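# Move a large case to the other pallet's free corner

## Task

Take the large case that sits beside two smaller cases on the pallet near the track's -y end and place it in the unoccupied corner of the other pallet, the one already holding three cases; those three may be nudged to free up room. The two smaller cases have to finish at their original spots, and no case may overhang its pallet's edge by more than roughly a finger's width. A case that drops to the floor may be lifted again but must finish lid up. At the end the robot must have released everything and backed away, and the arrangement must stay put without the robot holding it.

## Robot and tools

Robot: two UR20-type arms, left_arm and right_arm, each on its own carriage along one shared track. left_rail carries left_arm on the +y half, right_rail carries right_arm on the -y half. Each arm ends in a vacuum tool with four cups in two channels: channel a (cups at y = -104.5 mm in the tool frame) and channel b (y = +104.5 mm), each pair at x = -62 and +62 mm. The rim area spans 227 mm in x and 312 mm in y. The cups point along the cup point's +z.

Scene frame (used by all reported poses): origin on the table top (z = 0), +z up, +x the direction the arms face, +y to their left, the track along y at x = 0 with y = 0 at its middle. The table starts at x = 0.50 m and covers only y from -0.90 to 0.90; beyond that the floor lies 0.53 m lower. An arm base sits at x = 0, y = its carriage position, z = 0.04. Printed cup positions may be slightly off, more so at long reach. Cameras: cam_high, cam_low, cam_pallet_north (over the -y end), cam_pallet_south (over the +y end), cam_left_wrist, cam_right_wrist; in both pallet views +y runs roughly rightward. Images are 504x504.

execute_actions takes "actions", a list run in sequence. Each action may contain "rows", "steps", "until", and device keys left_rail / right_rail. An empty list just returns state and images.
- rows: up to 15 rows, one per control step (1/30 s). Each row is one list of 16 numbers in [-1, 1] covering both arms: left dx, dy, dz, rx, ry, rz, suction_a, suction_b, then the same eight for the right arm. dx..rz are an offset, not a pose: the target relative to that cup point's measured pose when the action began (for a call's first action, the last reported pose), expressed in the cup point's own axes. Every row is relative to that same start, not cumulative. Scale: 1.0 = 0.6 m or 180 degrees; rx, ry, rz form one rotation vector. Suction values: above 0.01 means on, 0 off; they persist, so repeat the last values to leave a tool unchanged.
- steps: integer 1 to 450, at least the number of rows, default 15. After the last row the arm keeps heading to that row's target; give long moves enough steps. Each step the target is clipped to within 100 mm and 16 degrees of the current pose. If an action ends early the arm may stop short, so send the remainder next time.
- until: ends the action when all conditions hold, e.g. {"left_rail": {"position_status": ["!=", "moving"]}}, or {"all": {"status": "ended"}} / {"any": {"status": "ended"}}. Numbers need a comparison (=, !=, <, <=, >, >=). It does not halt the arms.
- left_rail / right_rail: {"position_m": x} is an absolute target along the track in metres (left_rail 0.6 to 3, right_rail -3 to -0.6); "speed_m_s" 0.01 to 1 (starts at 1, sticks); {"stop": true} alone halts it. Acceleration is 2 m/s2. Rows never move a carriage, but carriage travel adds to the tool's motion. Drive first, wait until the status is no longer moving, then place the tool. An out-of-range value or unknown name rejects the whole call.

Other tools: zoom_image(camera, region [x0, y0, x1, y1] in pixels, at most 504x504) gives a closer look at the latest image. read_manual(section "licences") returns licence text only. finished_scene(scene) ends the scene permanently; call it only once the goal holds and the robot is clear.

Results: per-arm cup point position (m) and quaternion wxyz plus velocities; joint positions/velocities (rail, shoulder pan, shoulder lift, elbow, wrist 1-3); Hand target lines; Wrist force and torque in the tool's axes (offset up to about 10 N, saturating near 200 N, possibly "no reading"); suction_measured_a/b (0 to 1) and part_present_a/b (1 above 0.09, back to 0 below 0.07). Carriage position_status: moving, done, contact_stop (blocked, re-read position after roll-back), time_out (check for obstruction, resend), stopped, stopped_with_arm (give its arm followable rows, then resend), stopped_for_other_arm (move the arms apart, wait about 30 steps, resend). position_answer not_taken means resend once the carriage stands. "pose unreachable" means the clearance check altered or blocked a command; checks are stricter while a carriage moves.

Gripping: switch a channel on and press both of its cups fully onto a smooth flat area; an edge, hole or gap under either cup ruins both. Airtight surfaces settle at 0.83 or more within about 1.3 s; cardboard reads lower. Pull is about 381 N per cup at 0.7. Cups compress up to about 21 mm. With part_present on, the controller assumes an 11.5 kg load. To release: lower in small steps until contact, then in one action switch both channels off and back straight away. A cup sealed to the table pins the tool until switched off.

Avoid: accelerating suddenly (ramp offsets about 0.01 per row), carrying off-centre or fast, any hard contact or pressing between the arms or their tools and held objects, force of 400 N or joint torques at the limits (shoulder 664, elbow 389, wrists 96.3 N m), which freeze the arm for 10 s, and pushing anything out of the work area. For a handover, set down, switch the giver off before the receiver turns on, and lift the giver clear. Joint speeds are limited, so check the pose after big moves.

Each tool is called as name([rows], argument=value, ...), one row to a line, values as JSON.

## Session

execute_actions(actions=[])

Scene clock: 0.00 s.
left_arm: end_effector_position=(+0.8504, +1.6809, +0.4402) suction_measured_a=0.01 part_present_a=0 suction_measured_b=0.01 part_present_b=0 end_effector_quat_wxyz=(+0.000, +0.001, +1.000, +0.001) end_effector_velocity=(+0.000, -0.000, -0.000) end_effector_angular_velocity=(+0.000, +0.000, -0.000) | right_arm: end_effector_position=(+0.8503, -2.9220, +0.4408) suction_measured_a=0.00 part_present_a=0 suction_measured_b=0.00 part_present_b=0 end_effector_quat_wxyz=(+0.001, -0.000, +1.000, +0.001) end_effector_velocity=(-0.000, +0.000, +0.000) end_effector_angular_velocity=(-0.000, -0.000, +0.000)
Joint positions: left_arm=[ 1.681 -0.239 -1.498  2.091 -2.165 -1.569  1.333] | right_arm=[-2.921 -0.24  -1.499  2.092 -2.166 -1.569  1.331]
Joint velocities: left_arm=[ 0. -0.  0. -0.  0. -0. -0.] | right_arm=[ 0.  0. -0.  0. -0. -0.  0.]
Wrist force (N, on the end effector, along its own x y z axes, offset not removed): no reading
Wrist torque (N m, same axes, about the end effector's origin, offset not removed): no reading
Hand target (left_arm): +0.850, +1.681, +0.440; +0.000, +0.001, +1.000, +0.001
Hand target (right_arm): +0.850, -2.922, +0.441; +0.001, -0.000, +1.000, +0.001
left_rail: position_m=1.681 position_m_goal=1.681 speed_m_s=1.00 position_status=done position_answer=taken refusals=0
right_rail: position_m=-2.921 position_m_goal=-2.921 speed_m_s=1.00 position_status=done position_answer=taken refusals=0

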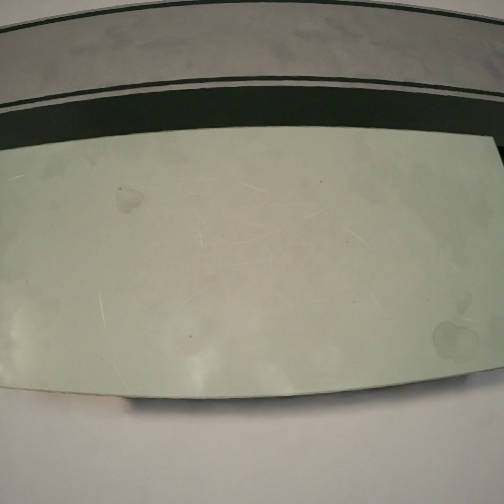

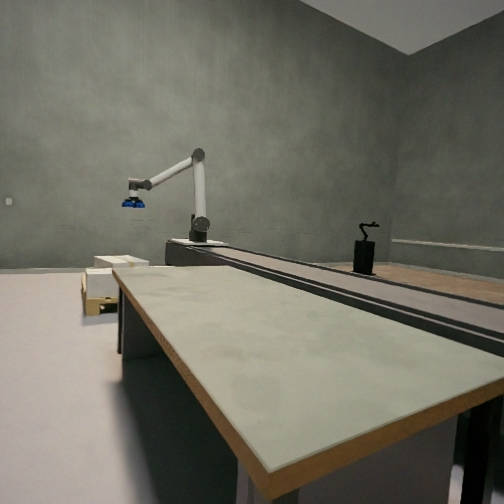

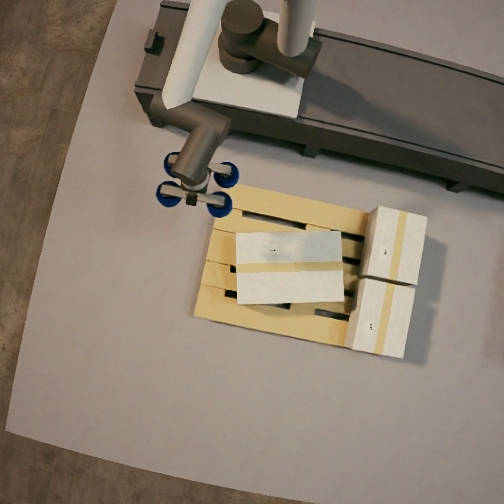

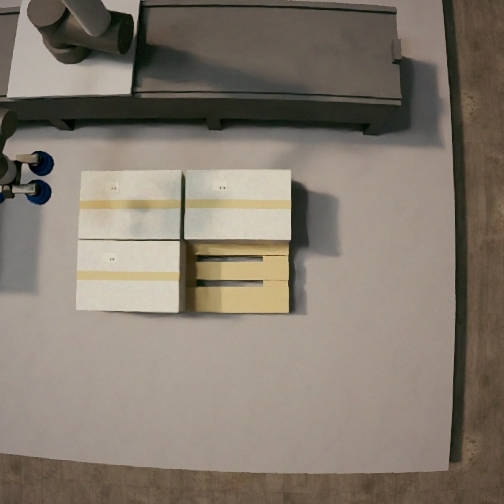

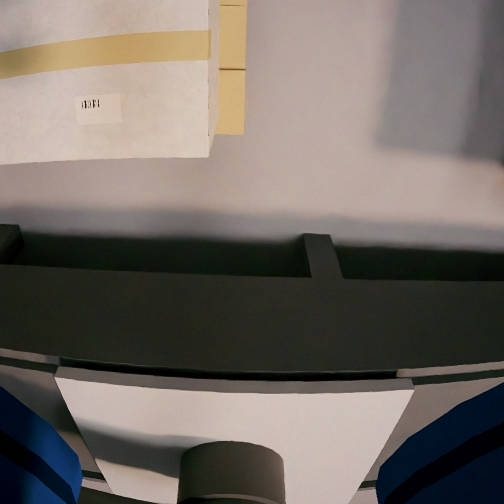

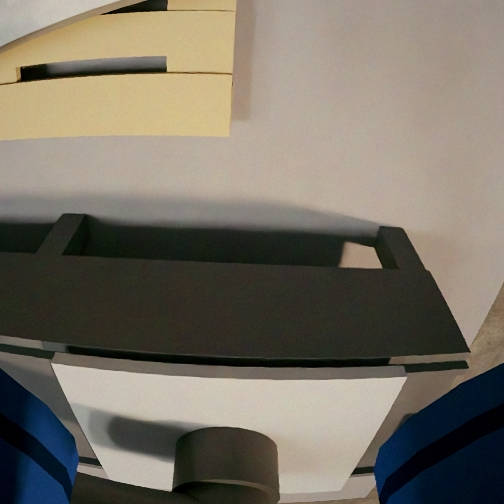

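zoom_image(camera="cam_pallet_north", region=[130, 130, 450, 380])

zoom_image(camera="cam_pallet_south", region=[50, 140, 330, 340])

Region (130, 130, 450, 380) of cam_pallet_north's 504x504 image, scaled by 1.575, with more detail than that image has; it fills the top 394 rows of this view, and the rest is white.

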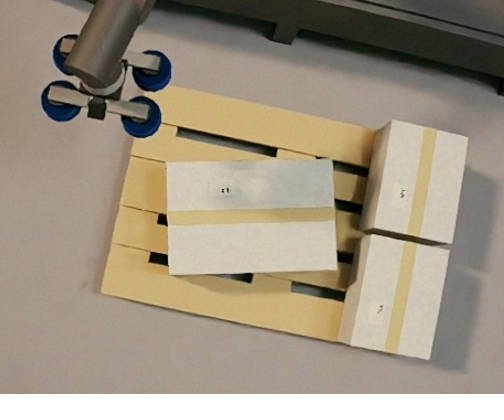

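Region (50, 140, 330, 340) of cam_pallet_south's 504x504 image, scaled by 1.800, with more detail than that image has; it fills the top 360 rows of this view, and the rest is white.

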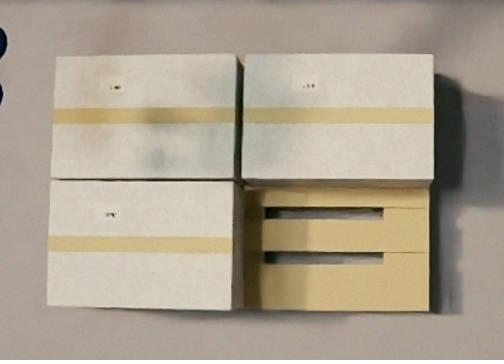

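execute_actions([
  {"left_rail":{"position_m":2.6},"right_rail":{"position_m":-2.47},"rows":[[-0.02,0,0.008,0,0,0,0,0,-0.007,0,0.011,0,0,-0.002,0,0],[-0.05,0,0.02,0,0,0,0,0,-0.017,0,0.028,0,0,-0.004,0,0],[-0.1,0,0.04,0,0,0,0,0,-0.033,0,0.057,0,0,-0.007,0,0],[-0.16,0,0.064,0,0,0,0,0,-0.053,0,0.09,0,0,-0.012,0,0],[-0.23,0,0.09,0,0,0,0,0,-0.077,0,0.13,0,0,-0.017,0,0],[-0.3,0,0.12,0,0,0,0,0,-0.1,0,0.17,0,0,-0.022,0,0],[-0.4,0,0.16,0,0,0,0,0,-0.133,0,0.227,0,0,-0.029,0,0],[-1,0,0.4,0,0,0,0,0,-0.333,0,0.567,0,0,-0.072,0,0]],"steps":60},
])

Scene clock: 30.33 s.
left_arm: end_effector_position=(+1.4503, +2.5999, +0.2001) suction_measured_a=0.01 part_present_a=0 suction_measured_b=0.01 part_present_b=0 end_effector_quat_wxyz=(+0.000, +0.001, +1.000, +0.001) end_effector_velocity=(+0.000, +0.000, -0.000) end_effector_angular_velocity=(-0.000, +0.000, +0.000) | right_arm: end_effector_position=(+1.0503, -2.4710, +0.1008) suction_measured_a=0.00 part_present_a=0 suction_measured_b=0.00 part_present_b=0 end_effector_quat_wxyz=(+0.001, -0.113, +0.994, +0.000) end_effector_velocity=(-0.000, +0.000, -0.000) end_effector_angular_velocity=(+0.000, +0.000, +0.000)
Joint positions: left_arm=[ 2.6   -0.139 -0.727  1.246 -2.09  -1.569  1.433] | right_arm=[-2.47  -0.194 -0.992  1.983 -2.563 -1.569  1.15 ]
Joint velocities: left_arm=[ 0.     0.     0.001 -0.001  0.    -0.     0.   ] | right_arm=[ 0.  0.  0. -0. -0. -0.  0.]
Wrist force (N, on the end effector, along its own x y z axes, offset not removed): left_arm=[-1.5 -5.4 -1.8] | right_arm=[2.5 -8.4 -1.9]
Wrist torque (N m, same axes, about the end effector's origin, offset not removed): left_arm=[-0.83 0.06 0.05] | right_arm=[-1.31 -0.18 0.38]
Hand target (left_arm): +1.450, +2.600, +0.200; +0.000, +0.001, +1.000, +0.001
Hand target (right_arm): +1.050, -2.471, +0.101; +0.001, -0.113, +0.994, +0.000
Off the commanded pose (left_arm): 0.001 m, 0 deg.
Off the commanded pose (right_arm): 0.001 m, 0 deg.
left_rail: position_m=2.600 position_m_goal=2.600 speed_m_s=1.00 position_status=done position_answer=taken refusals=0
right_rail: position_m=-2.470 position_m_goal=-2.470 speed_m_s=1.00 position_status=done position_answer=taken refusals=0

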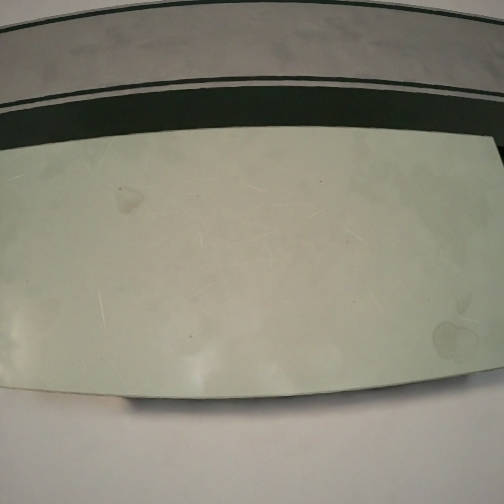

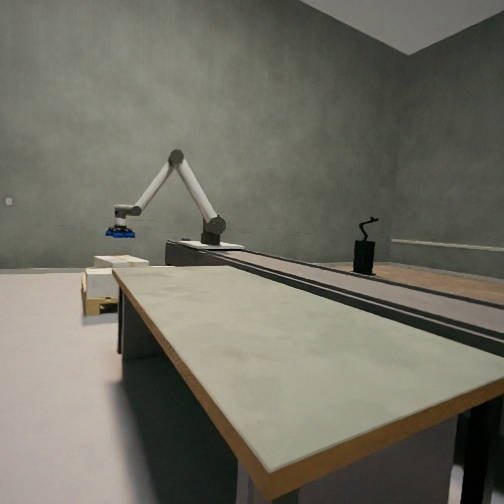

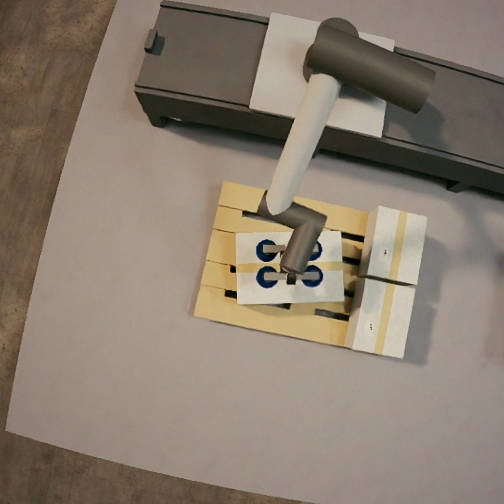

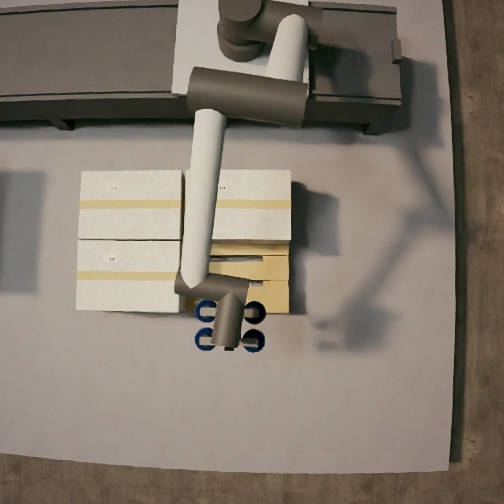

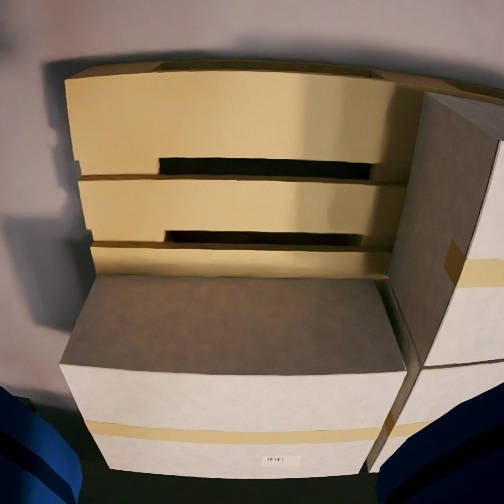

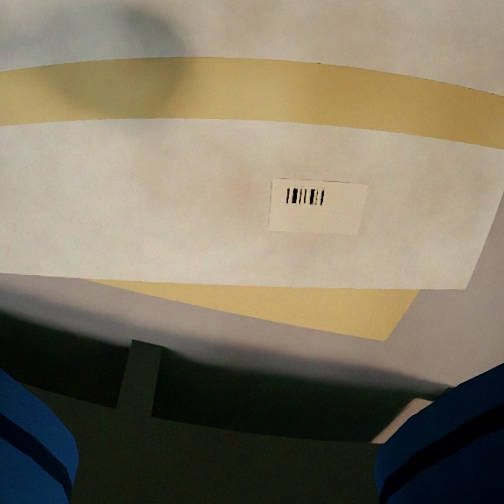

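zoom_image(camera="cam_pallet_north", region=[210, 200, 370, 330])

zoom_image(camera="cam_low", region=[60, 190, 220, 330])

Region (210, 200, 370, 330) of cam_pallet_north's 504x504 image, scaled by 3.150, with more detail than that image has; it fills the top 410 rows of this view, and the rest is white.

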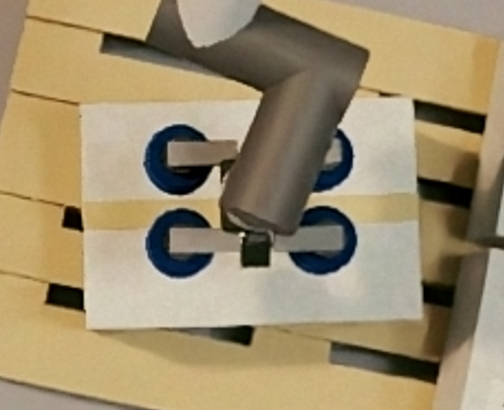

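Region (60, 190, 220, 330) of cam_low's 504x504 image, scaled by 3.150, with more detail than that image has; it fills the top 441 rows of this view, and the rest is white.

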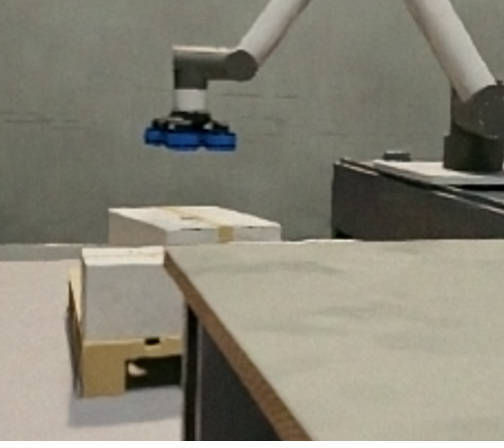

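execute_actions([
  {"rows":[[0.01,0,0.013,0,0,0,0,0,0,0,0.008,0,0,0,0,0],[0.03,0.004,0.04,0,0,0,0,0,0,0,0.02,0,0,-0.001,0,0],[0.06,0.008,0.075,0,0,0,0,0,0,0,0.04,0,0,-0.001,0,0],[0.1,0.014,0.13,0,0,0,0,0,0,0,0.07,0,0,-0.002,0,0],[0.14,0.02,0.18,0,0,0,0,0,0,0,0.1,0,0,-0.002,0,0],[0.18,0.026,0.23,0,0,0,0,0,0,0,0.13,0,0,-0.003,0,0],[0.35,0.05,0.45,0,0,0,0,0,0,0,0.25,0,0,-0.006,0,0]],"steps":30},
])

Scene clock: 45.67 s.
left_arm: end_effector_position=(+1.2411, +2.6299, -0.0688) suction_measured_a=0.01 part_present_a=0 suction_measured_b=0.01 part_present_b=0 end_effector_quat_wxyz=(+0.000, +0.001, +1.000, +0.001) end_effector_velocity=(-0.006, +0.000, -0.009) end_effector_angular_velocity=(-0.000, -0.007, -0.000) | right_arm: end_effector_position=(+1.0504, -2.4710, -0.0490) suction_measured_a=0.00 part_present_a=0 suction_measured_b=0.00 part_present_b=0 end_effector_quat_wxyz=(+0.001, -0.122, +0.992, +0.000) end_effector_velocity=(+0.000, +0.000, -0.001) end_effector_angular_velocity=(+0.000, -0.000, +0.000)
Joint positions: left_arm=[ 2.6   -0.139 -0.693  1.678 -2.556 -1.569  1.433] | right_arm=[-2.47  -0.194 -0.825  1.992 -2.741 -1.569  1.132]
Joint velocities: left_arm=[ 0.    -0.001  0.005  0.013 -0.024  0.001 -0.   ] | right_arm=[ 0.     0.     0.001 -0.    -0.001  0.    -0.   ]
Wrist force (N, on the end effector, along its own x y z axes, offset not removed): left_arm=[-0.9 -5.5 -1.9] | right_arm=[3.0 -7.1 -3.0]
Wrist torque (N m, same axes, about the end effector's origin, offset not removed): left_arm=[-0.92 0.05 -0.01] | right_arm=[-0.97 -0.28 0.39]
Hand target (left_arm): +1.240, +2.630, -0.070; +0.000, +0.001, +1.000, +0.001
Hand target (right_arm): +1.050, -2.471, -0.049; +0.001, -0.122, +0.992, +0.000
Off the commanded pose (left_arm): 0.001 m, 0 deg.
Off the commanded pose (right_arm): 0.000 m, 0 deg.
left_rail: position_m=2.600 position_m_goal=2.600 speed_m_s=1.00 position_status=done position_answer=taken refusals=0
right_rail: position_m=-2.470 position_m_goal=-2.470 speed_m_s=1.00 position_status=done position_answer=taken refusals=0

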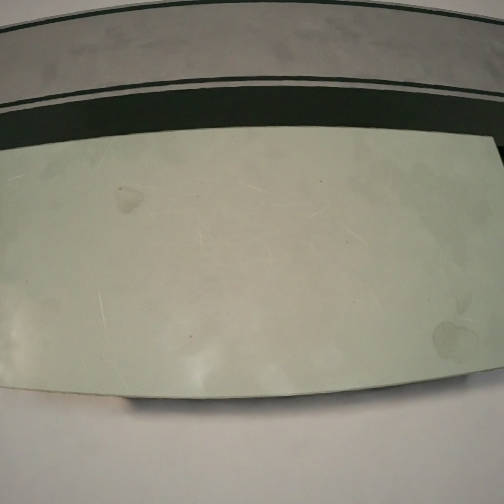

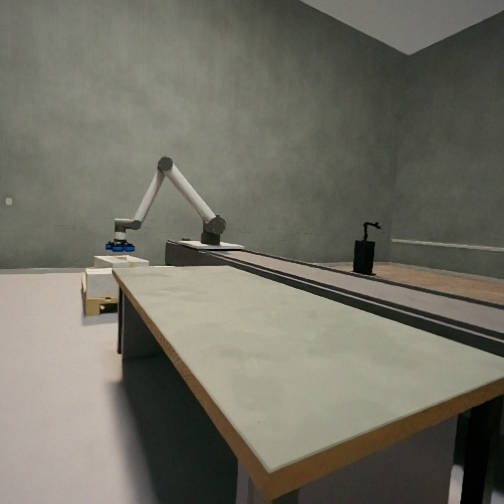

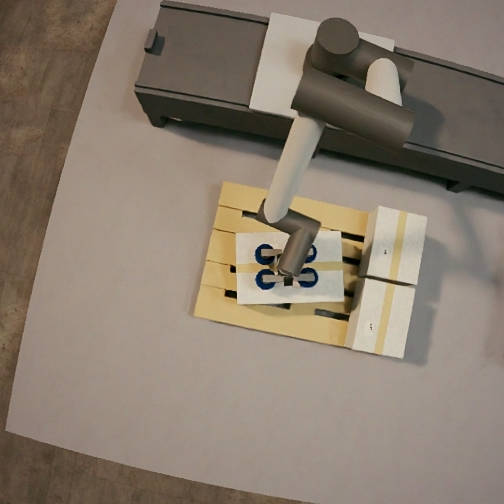

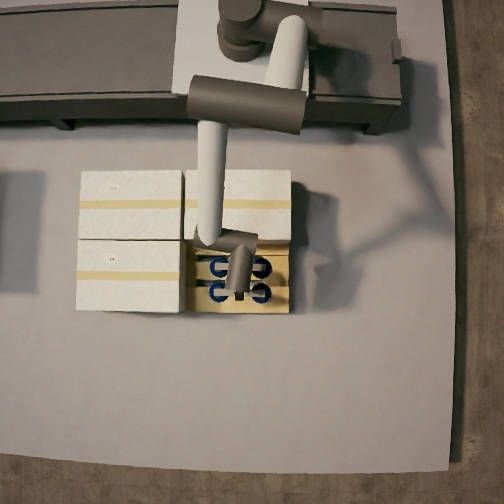

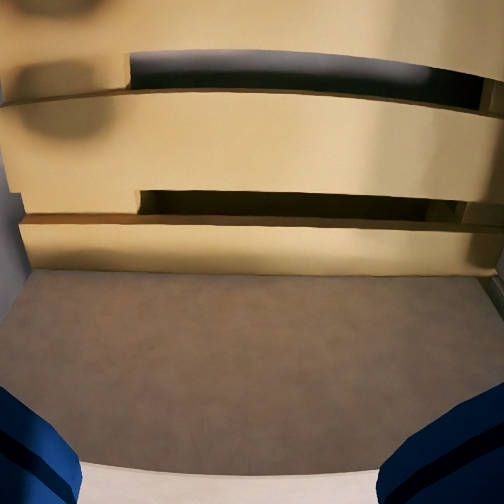

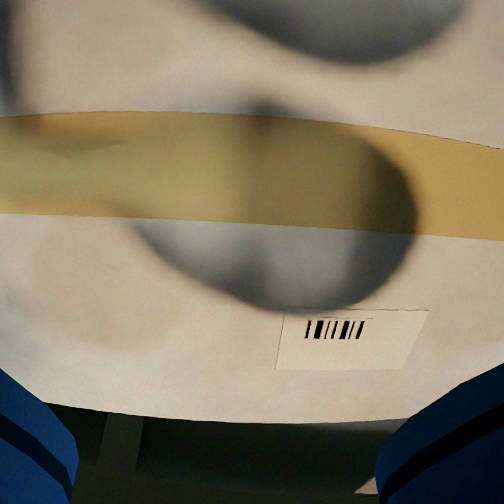

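zoom_image(camera="cam_pallet_north", region=[220, 210, 360, 320])

zoom_image(camera="cam_pallet_south", region=[160, 210, 310, 330])

zoom_image(camera="cam_low", region=[70, 210, 170, 290])

Region (220, 210, 360, 320) of cam_pallet_north's 504x504 image, scaled by 3.600, with more detail than that image has; it fills the top 396 rows of this view, and the rest is white.

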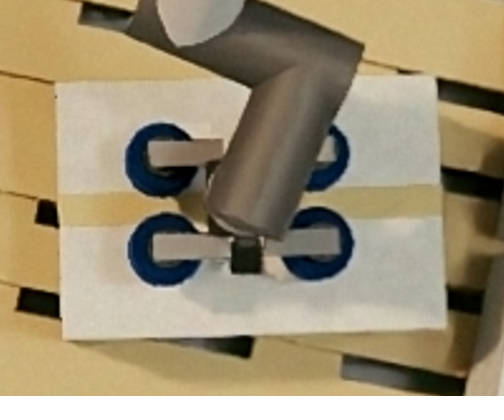

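Region (160, 210, 310, 330) of cam_pallet_south's 504x504 image, scaled by 3.360, with more detail than that image has; it fills the top 403 rows of this view, and the rest is white.

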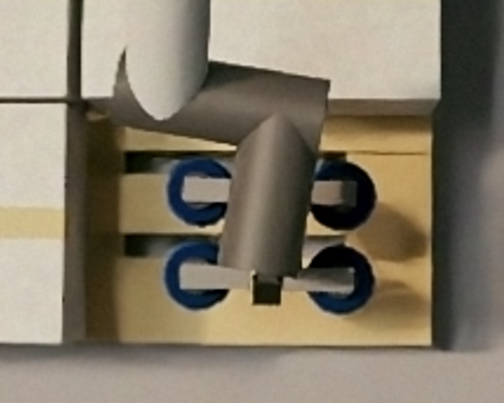

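Region (70, 210, 170, 290) of cam_low's 504x504 image, scaled by 5.040, with more detail than that image has; it fills the top 403 rows of this view, and the rest is white.

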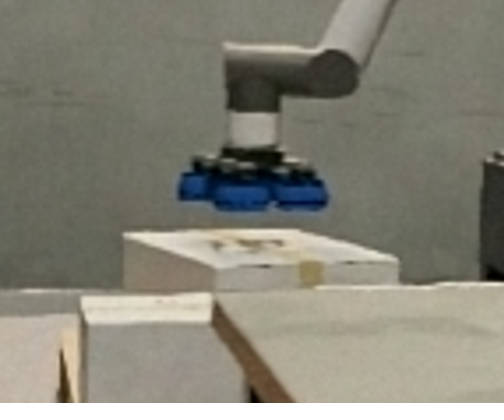

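execute_actions([
  {"rows":[[0.005,0,-0.015,0,0,0,0,0,0,0.005,0.005,0,0,0,0,0],[0.01,0,-0.04,0,0,0,0,0,0,0.012,0.012,0,0,0,0,0],[0.02,0,-0.08,0,0,0,0,0,0,0.02,0.022,0,0,0,0,0],[0.03,0,-0.13,0,0,0,0,0,0,0.03,0.034,0,0,0,0,0],[0.05,0,-0.19,0,0,0,0,0,0,0.04,0.046,0,0,0,1,1],[0.07,0,-0.25,0,0,0,0,0,0,0.047,0.058,0,0,0,1,1],[0.1,0,-0.32,0,0,0,0,0,0,0.05,0.07,0,0,0,1,1],[0.14,0,-0.39,0,0,0,0,0,0,0.05,0.082,0,0,0,1,1],[0.18,0,-0.46,0,0,0,0,0,0,0.05,0.092,0,0,0,1,1],[0.22,0,-0.53,0,0,0,0,0,0,0.05,0.101,0,0,0,1,1],[0.27,0,-0.6,0,0,0,0,0,0,0.05,0.109,0,0,0,1,1],[0.32,0,-0.67,0,0,0,0,0,0,0.05,0.116,0,0,0,1,1],[0.37,0,-0.74,0,0,0,0,0,0,0.05,0.122,0,0,0,1,1],[0.42,0,-0.8,0,0,0,0,0,0,0.05,0.127,0,0,0,1,1],[0.5,-0.05,-0.87,0,0,0,0,0,0,0.05,0.13,0,0,0,1,1]],"steps":24},
  {"left_rail":{"position_m":1.3},"steps":6},
])

Scene clock: 75.57 s.
left_arm: end_effector_position=(+1.0150, +2.5818, +0.3419) suction_measured_a=0.01 part_present_a=0 suction_measured_b=0.01 part_present_b=0 end_effector_quat_wxyz=(-0.000, +0.001, +1.000, +0.001) end_effector_velocity=(-0.292, -0.384, +0.445) end_effector_angular_velocity=(-0.003, -0.012, -0.001) | right_arm: end_effector_position=(+1.0432, -2.4419, -0.1269) suction_measured_a=0.00 part_present_a=0 suction_measured_b=0.00 part_present_b=0 end_effector_quat_wxyz=(+0.001, -0.122, +0.992, +0.000) end_effector_velocity=(+0.000, +0.000, -0.001) end_effector_angular_velocity=(-0.000, -0.000, +0.000)
Joint positions: left_arm=[ 2.571 -0.189 -1.248  1.937 -2.259 -1.57   1.383] | right_arm=[-2.47  -0.167 -0.735  1.992 -2.83  -1.569  1.158]
Joint velocities: left_arm=[-0.342 -0.096 -0.639  0.162  0.465 -0.001 -0.094] | right_arm=[ 0.     0.     0.001 -0.    -0.001 -0.     0.   ]
Wrist force (N, on the end effector, along its own x y z axes, offset not removed): left_arm=[-0.5 0.0 -2.2] | right_arm=[2.5 -6.2 -4.4]
Wrist torque (N m, same axes, about the end effector's origin, offset not removed): left_arm=[-0.34 0.09 0.00] | right_arm=[-0.96 -0.19 0.36]
Hand target (left_arm): +0.975, +2.560, +0.401; +0.001, +0.001, +1.000, +0.000
Hand target (right_arm): +1.043, -2.442, -0.127; +0.001, -0.122, +0.992, +0.000
Off the commanded pose (left_arm): 0.134 m, 0 deg; position clipped at the last step of the last action.
Off the commanded pose (right_arm): 0.000 m, 0 deg.
left_rail: position_m=2.571 position_m_goal=1.300 speed_m_s=1.00 position_status=moving position_answer=taken refusals=0
right_rail: position_m=-2.470 position_m_goal=-2.470 speed_m_s=1.00 position_status=done position_answer=taken refusals=0

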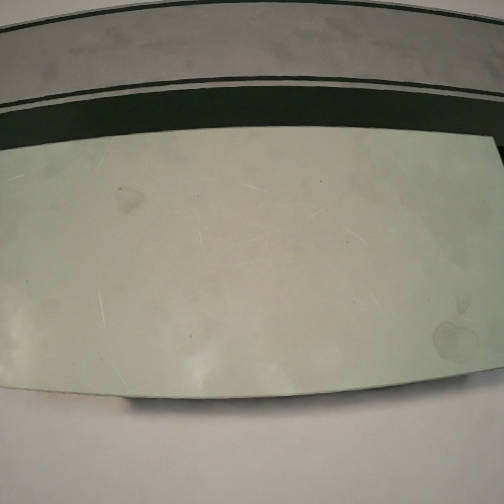

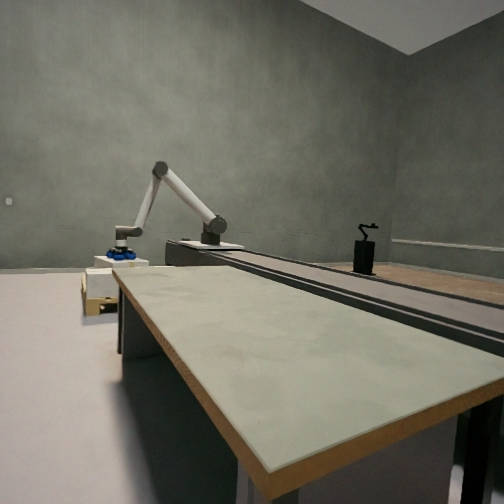

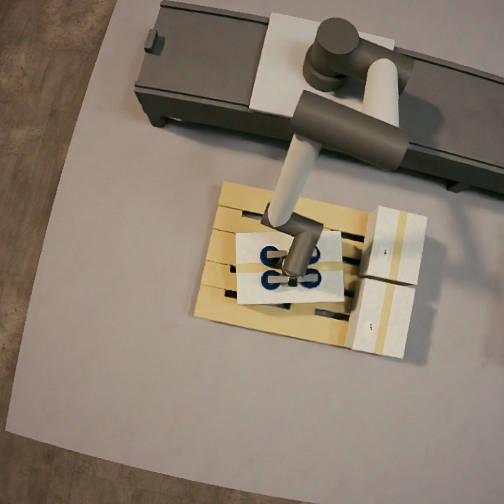

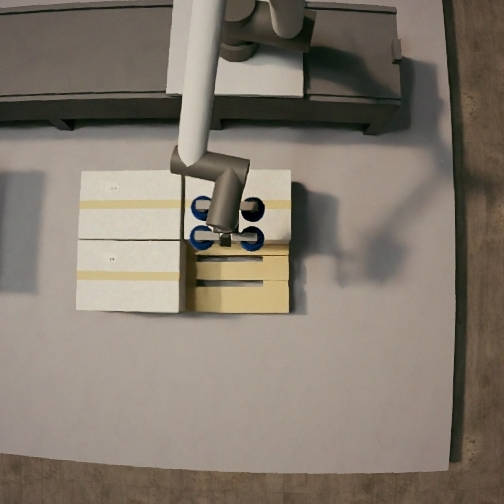

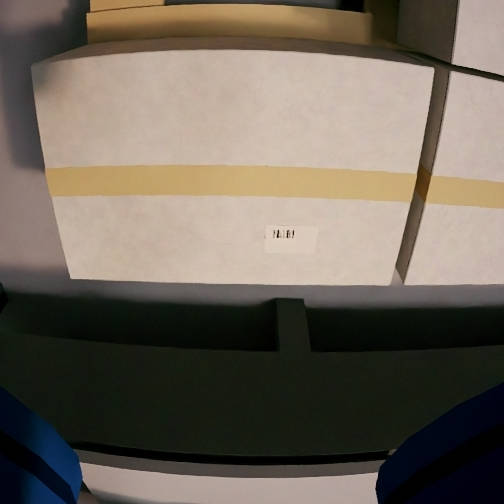

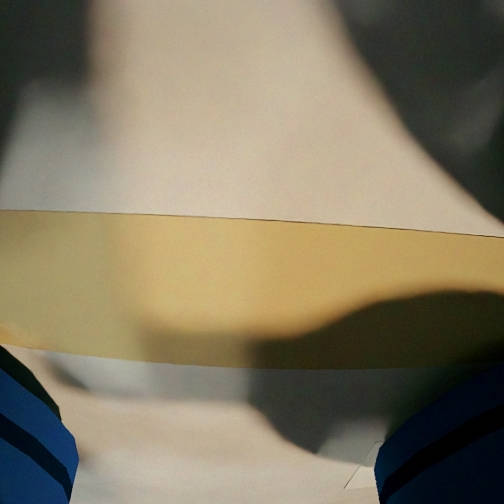

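execute_actions(actions=[])

Scene clock: 78.17 s.
left_arm: end_effector_position=(+0.9749, +1.3064, +0.4015) suction_measured_a=0.01 part_present_a=0 suction_measured_b=0.01 part_present_b=0 end_effector_quat_wxyz=(+0.001, +0.001, +1.000, +0.000) end_effector_velocity=(+0.000, +0.000, -0.000) end_effector_angular_velocity=(+0.000, -0.000, -0.000) | right_arm: end_effector_position=(+1.0432, -2.4419, -0.1270) suction_measured_a=0.00 part_present_a=0 suction_measured_b=0.00 part_present_b=0 end_effector_quat_wxyz=(+0.001, -0.122, +0.992, +0.000) end_effector_velocity=(+0.000, -0.000, +0.000) end_effector_angular_velocity=(-0.000, -0.000, -0.000)
Joint positions: left_arm=[ 1.3   -0.201 -1.334  1.957 -2.195 -1.57   1.371] | right_arm=[-2.47  -0.167 -0.735  1.992 -2.831 -1.569  1.158]
Joint velocities: left_arm=[ 0. -0.  0. -0.  0.  0.  0.] | right_arm=[ 0. -0. -0.  0. -0.  0.  0.]
Wrist force (N, on the end effector, along its own x y z axes, offset not removed): left_arm=[-0.8 -3.5 -2.3] | right_arm=[0.4 -5.8 -4.2]
Wrist torque (N m, same axes, about the end effector's origin, offset not removed): left_arm=[-0.65 0.13 -0.04] | right_arm=[-0.99 0.07 0.37]
Hand target (left_arm): +0.975, +1.306, +0.401; +0.001, +0.001, +1.000, +0.000
Hand target (right_arm): +1.043, -2.442, -0.127; +0.001, -0.122, +0.992, +0.000
Off the commanded pose (left_arm): 0.062 m, 0 deg; position clipped at the last step of the last action.
Off the commanded pose (right_arm): 0.000 m, 0 deg.
left_rail: position_m=1.300 position_m_goal=1.300 speed_m_s=1.00 position_status=done position_answer=taken refusals=0
right_rail: position_m=-2.470 position_m_goal=-2.470 speed_m_s=1.00 position_status=done position_answer=taken refusals=0

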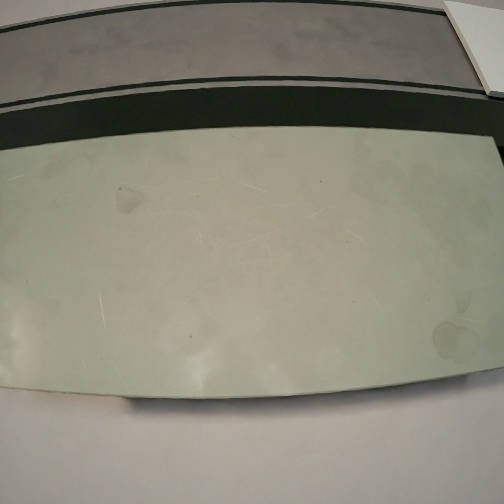

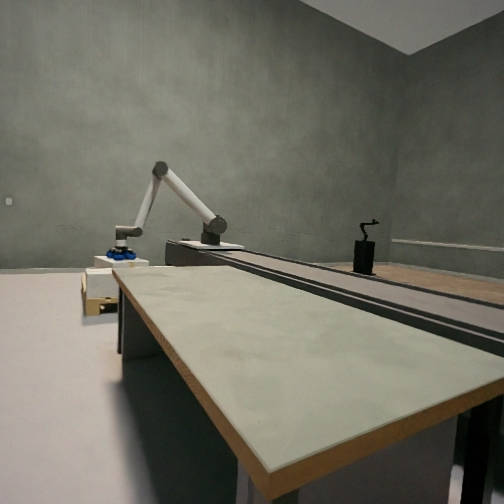

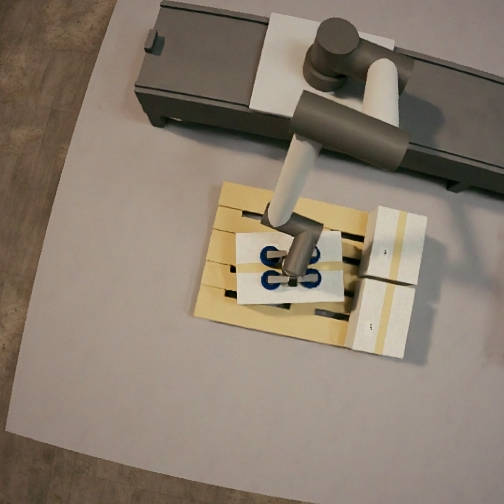

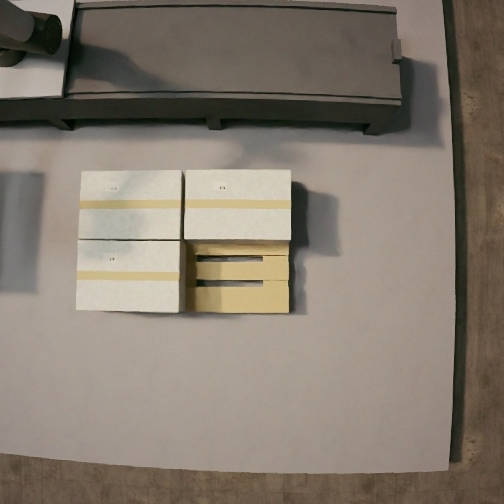

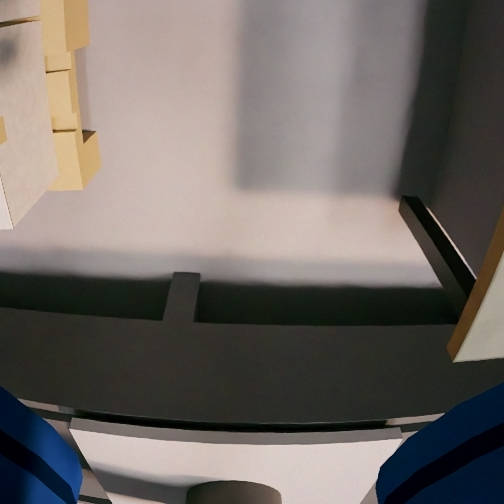

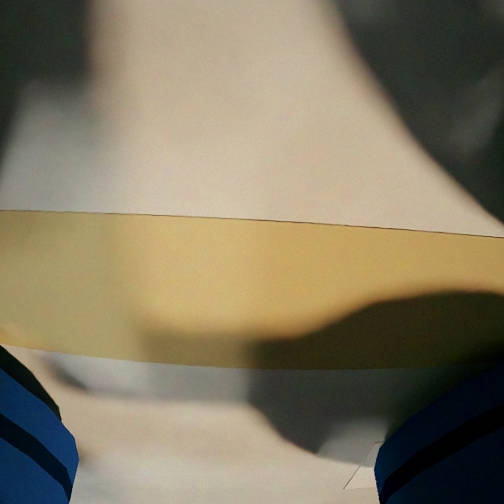

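Lower the right tool by 15 mm.

execute_actions([
  {"rows":[[0,0,0,0,0,0,0,0,0,0,0.004,0,0,0,1,1],[0,0,0,0,0,0,0,0,0,0,0.008,0,0,0,1,1],[0,0,0,0,0,0,0,0,0,0,0.012,0,0,0,1,1],[0,0,0,0,0,0,0,0,0,0,0.016,0,0,0,1,1],[0,0,0,0,0,0,0,0,0,0,0.02,0,0,0,1,1],[0,0,0,0,0,0,0,0,0,0,0.025,0,0,0,1,1]],"steps":12},
])

Scene clock: 84.67 s.
left_arm: end_effector_position=(+0.9749, +1.3064, +0.4015) suction_measured_a=0.01 part_present_a=0 suction_measured_b=0.01 part_present_b=0 end_effector_quat_wxyz=(+0.001, +0.001, +1.000, +0.000) end_effector_velocity=(+0.000, -0.000, -0.000) end_effector_angular_velocity=(-0.000, +0.000, -0.000) | right_arm: end_effector_position=(+1.0430, -2.4417, -0.1410) suction_measured_a=0.48 part_present_a=1 suction_measured_b=0.50 part_present_b=1 end_effector_quat_wxyz=(+0.001, -0.122, +0.992, +0.001) end_effector_velocity=(-0.004, +0.003, -0.018) end_effector_angular_velocity=(+0.007, +0.005, -0.000)
Joint positions: left_arm=[ 1.3   -0.201 -1.334  1.957 -2.195 -1.57   1.371] | right_arm=[-2.47  -0.167 -0.718  1.99  -2.844 -1.569  1.158]
Joint velocities: left_arm=[ 0. -0.  0. -0.  0. -0.  0.] | right_arm=[ 0.     0.     0.02  -0.001 -0.014  0.007  0.001]
Wrist force (N, on the end effector, along its own x y z axes, offset not removed): left_arm=[0.1 -1.9 -0.8] | right_arm=[3.3 24.5 18.8]
Wrist torque (N m, same axes, about the end effector's origin, offset not removed): left_arm=[-0.43 -0.14 0.06] | right_arm=[-12.57 0.14 2.13]
Hand target (left_arm): +0.975, +1.306, +0.401; +0.001, +0.001, +1.000, +0.000
Hand target (right_arm): +1.043, -2.442, -0.142; +0.001, -0.122, +0.992, +0.000
Off the commanded pose (left_arm): 0.000 m, 0 deg.
Off the commanded pose (right_arm): 0.001 m, 0 deg.
left_rail: position_m=1.300 position_m_goal=1.300 speed_m_s=1.00 position_status=done position_answer=taken refusals=0
right_rail: position_m=-2.470 position_m_goal=-2.470 speed_m_s=1.00 position_status=done position_answer=taken refusals=0

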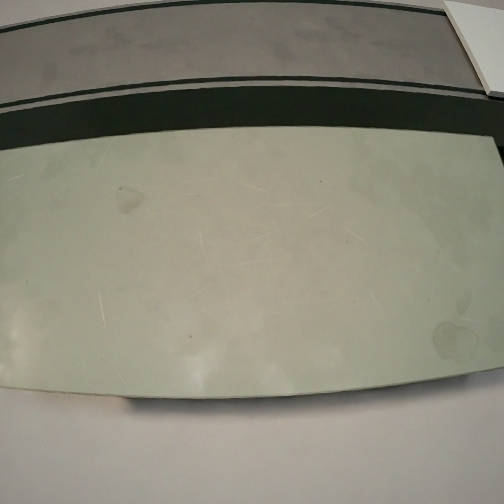

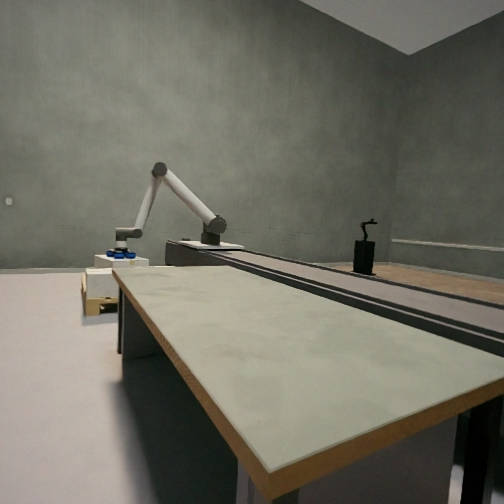

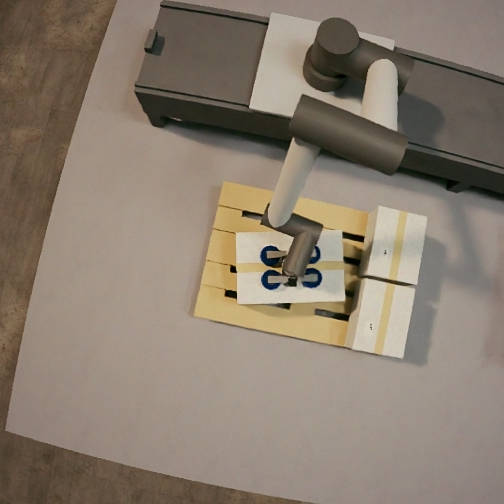

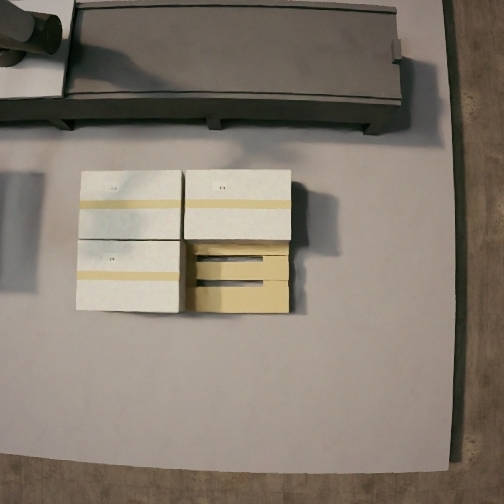

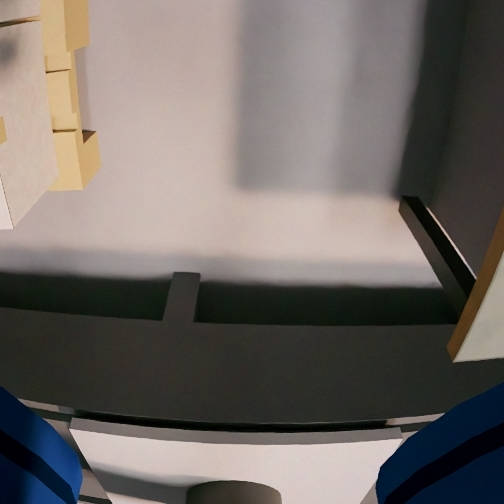

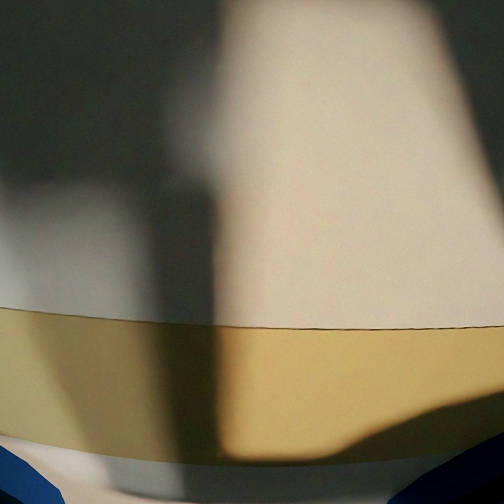

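execute_actions(actions=[])

Scene clock: 87.43 s.
left_arm: end_effector_position=(+0.9749, +1.3064, +0.4015) suction_measured_a=0.01 part_present_a=0 suction_measured_b=0.01 part_present_b=0 end_effector_quat_wxyz=(+0.001, +0.001, +1.000, +0.000) end_effector_velocity=(-0.000, +0.000, +0.000) end_effector_angular_velocity=(-0.000, -0.000, -0.000) | right_arm: end_effector_position=(+1.0433, -2.4420, -0.1420) suction_measured_a=0.89 part_present_a=1 suction_measured_b=0.89 part_present_b=1 end_effector_quat_wxyz=(+0.001, -0.122, +0.992, +0.000) end_effector_velocity=(-0.000, +0.000, -0.000) end_effector_angular_velocity=(+0.000, +0.000, -0.000)
Joint positions: left_arm=[ 1.3   -0.201 -1.334  1.957 -2.195 -1.57   1.371] | right_arm=[-2.47  -0.167 -0.717  1.989 -2.845 -1.569  1.158]
Joint velocities: left_arm=[ 0.  0. -0.  0. -0. -0.  0.] | right_arm=[ 0. -0. -0.  0. -0.  0. -0.]
Wrist force (N, on the end effector, along its own x y z axes, offset not removed): left_arm=[-1.5 -4.2 -3.5] | right_arm=[2.2 -6.8 8.6]
Wrist torque (N m, same axes, about the end effector's origin, offset not removed): left_arm=[-0.75 0.18 0.04] | right_arm=[-6.25 -0.22 0.36]
Hand target (left_arm): +0.975, +1.306, +0.401; +0.001, +0.001, +1.000, +0.000
Hand target (right_arm): +1.043, -2.442, -0.142; +0.001, -0.122, +0.992, +0.000
Off the commanded pose (left_arm): 0.000 m, 0 deg.
Off the commanded pose (right_arm): 0.000 m, 0 deg.
left_rail: position_m=1.300 position_m_goal=1.300 speed_m_s=1.00 position_status=done position_answer=taken refusals=0
right_rail: position_m=-2.470 position_m_goal=-2.470 speed_m_s=1.00 position_status=done position_answer=taken refusals=0

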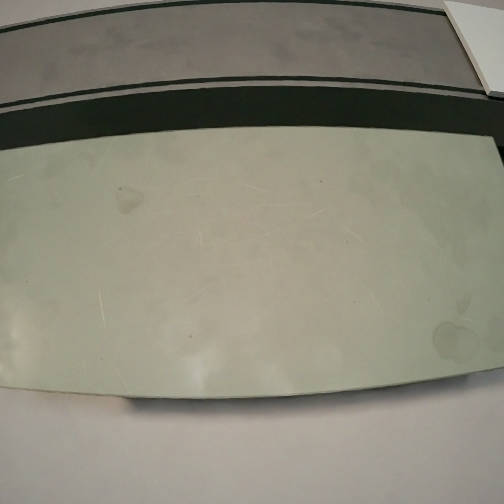

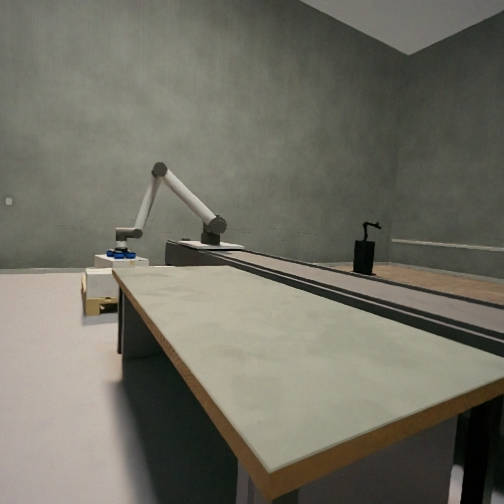

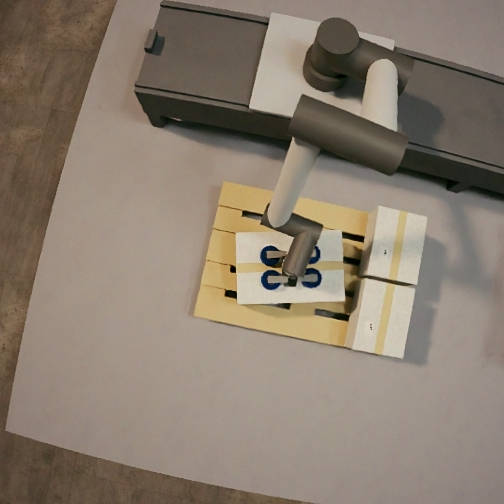

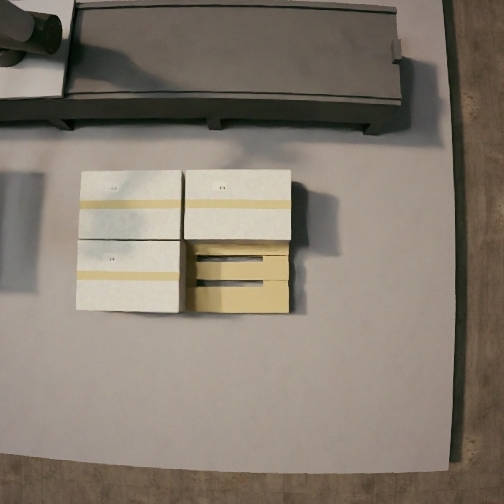

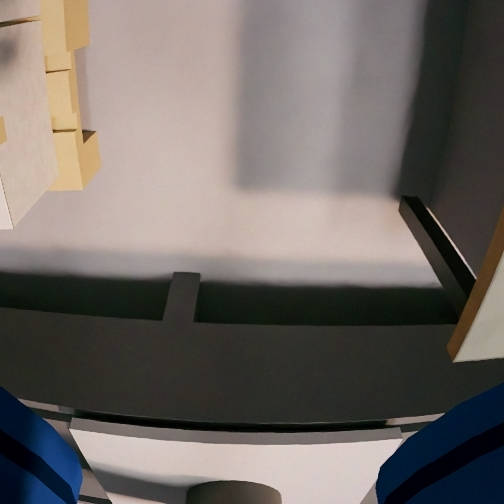

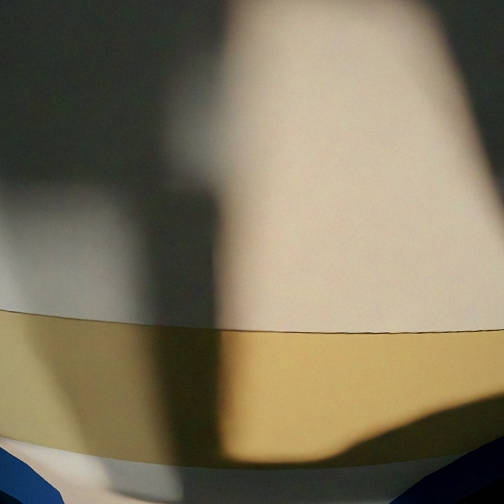

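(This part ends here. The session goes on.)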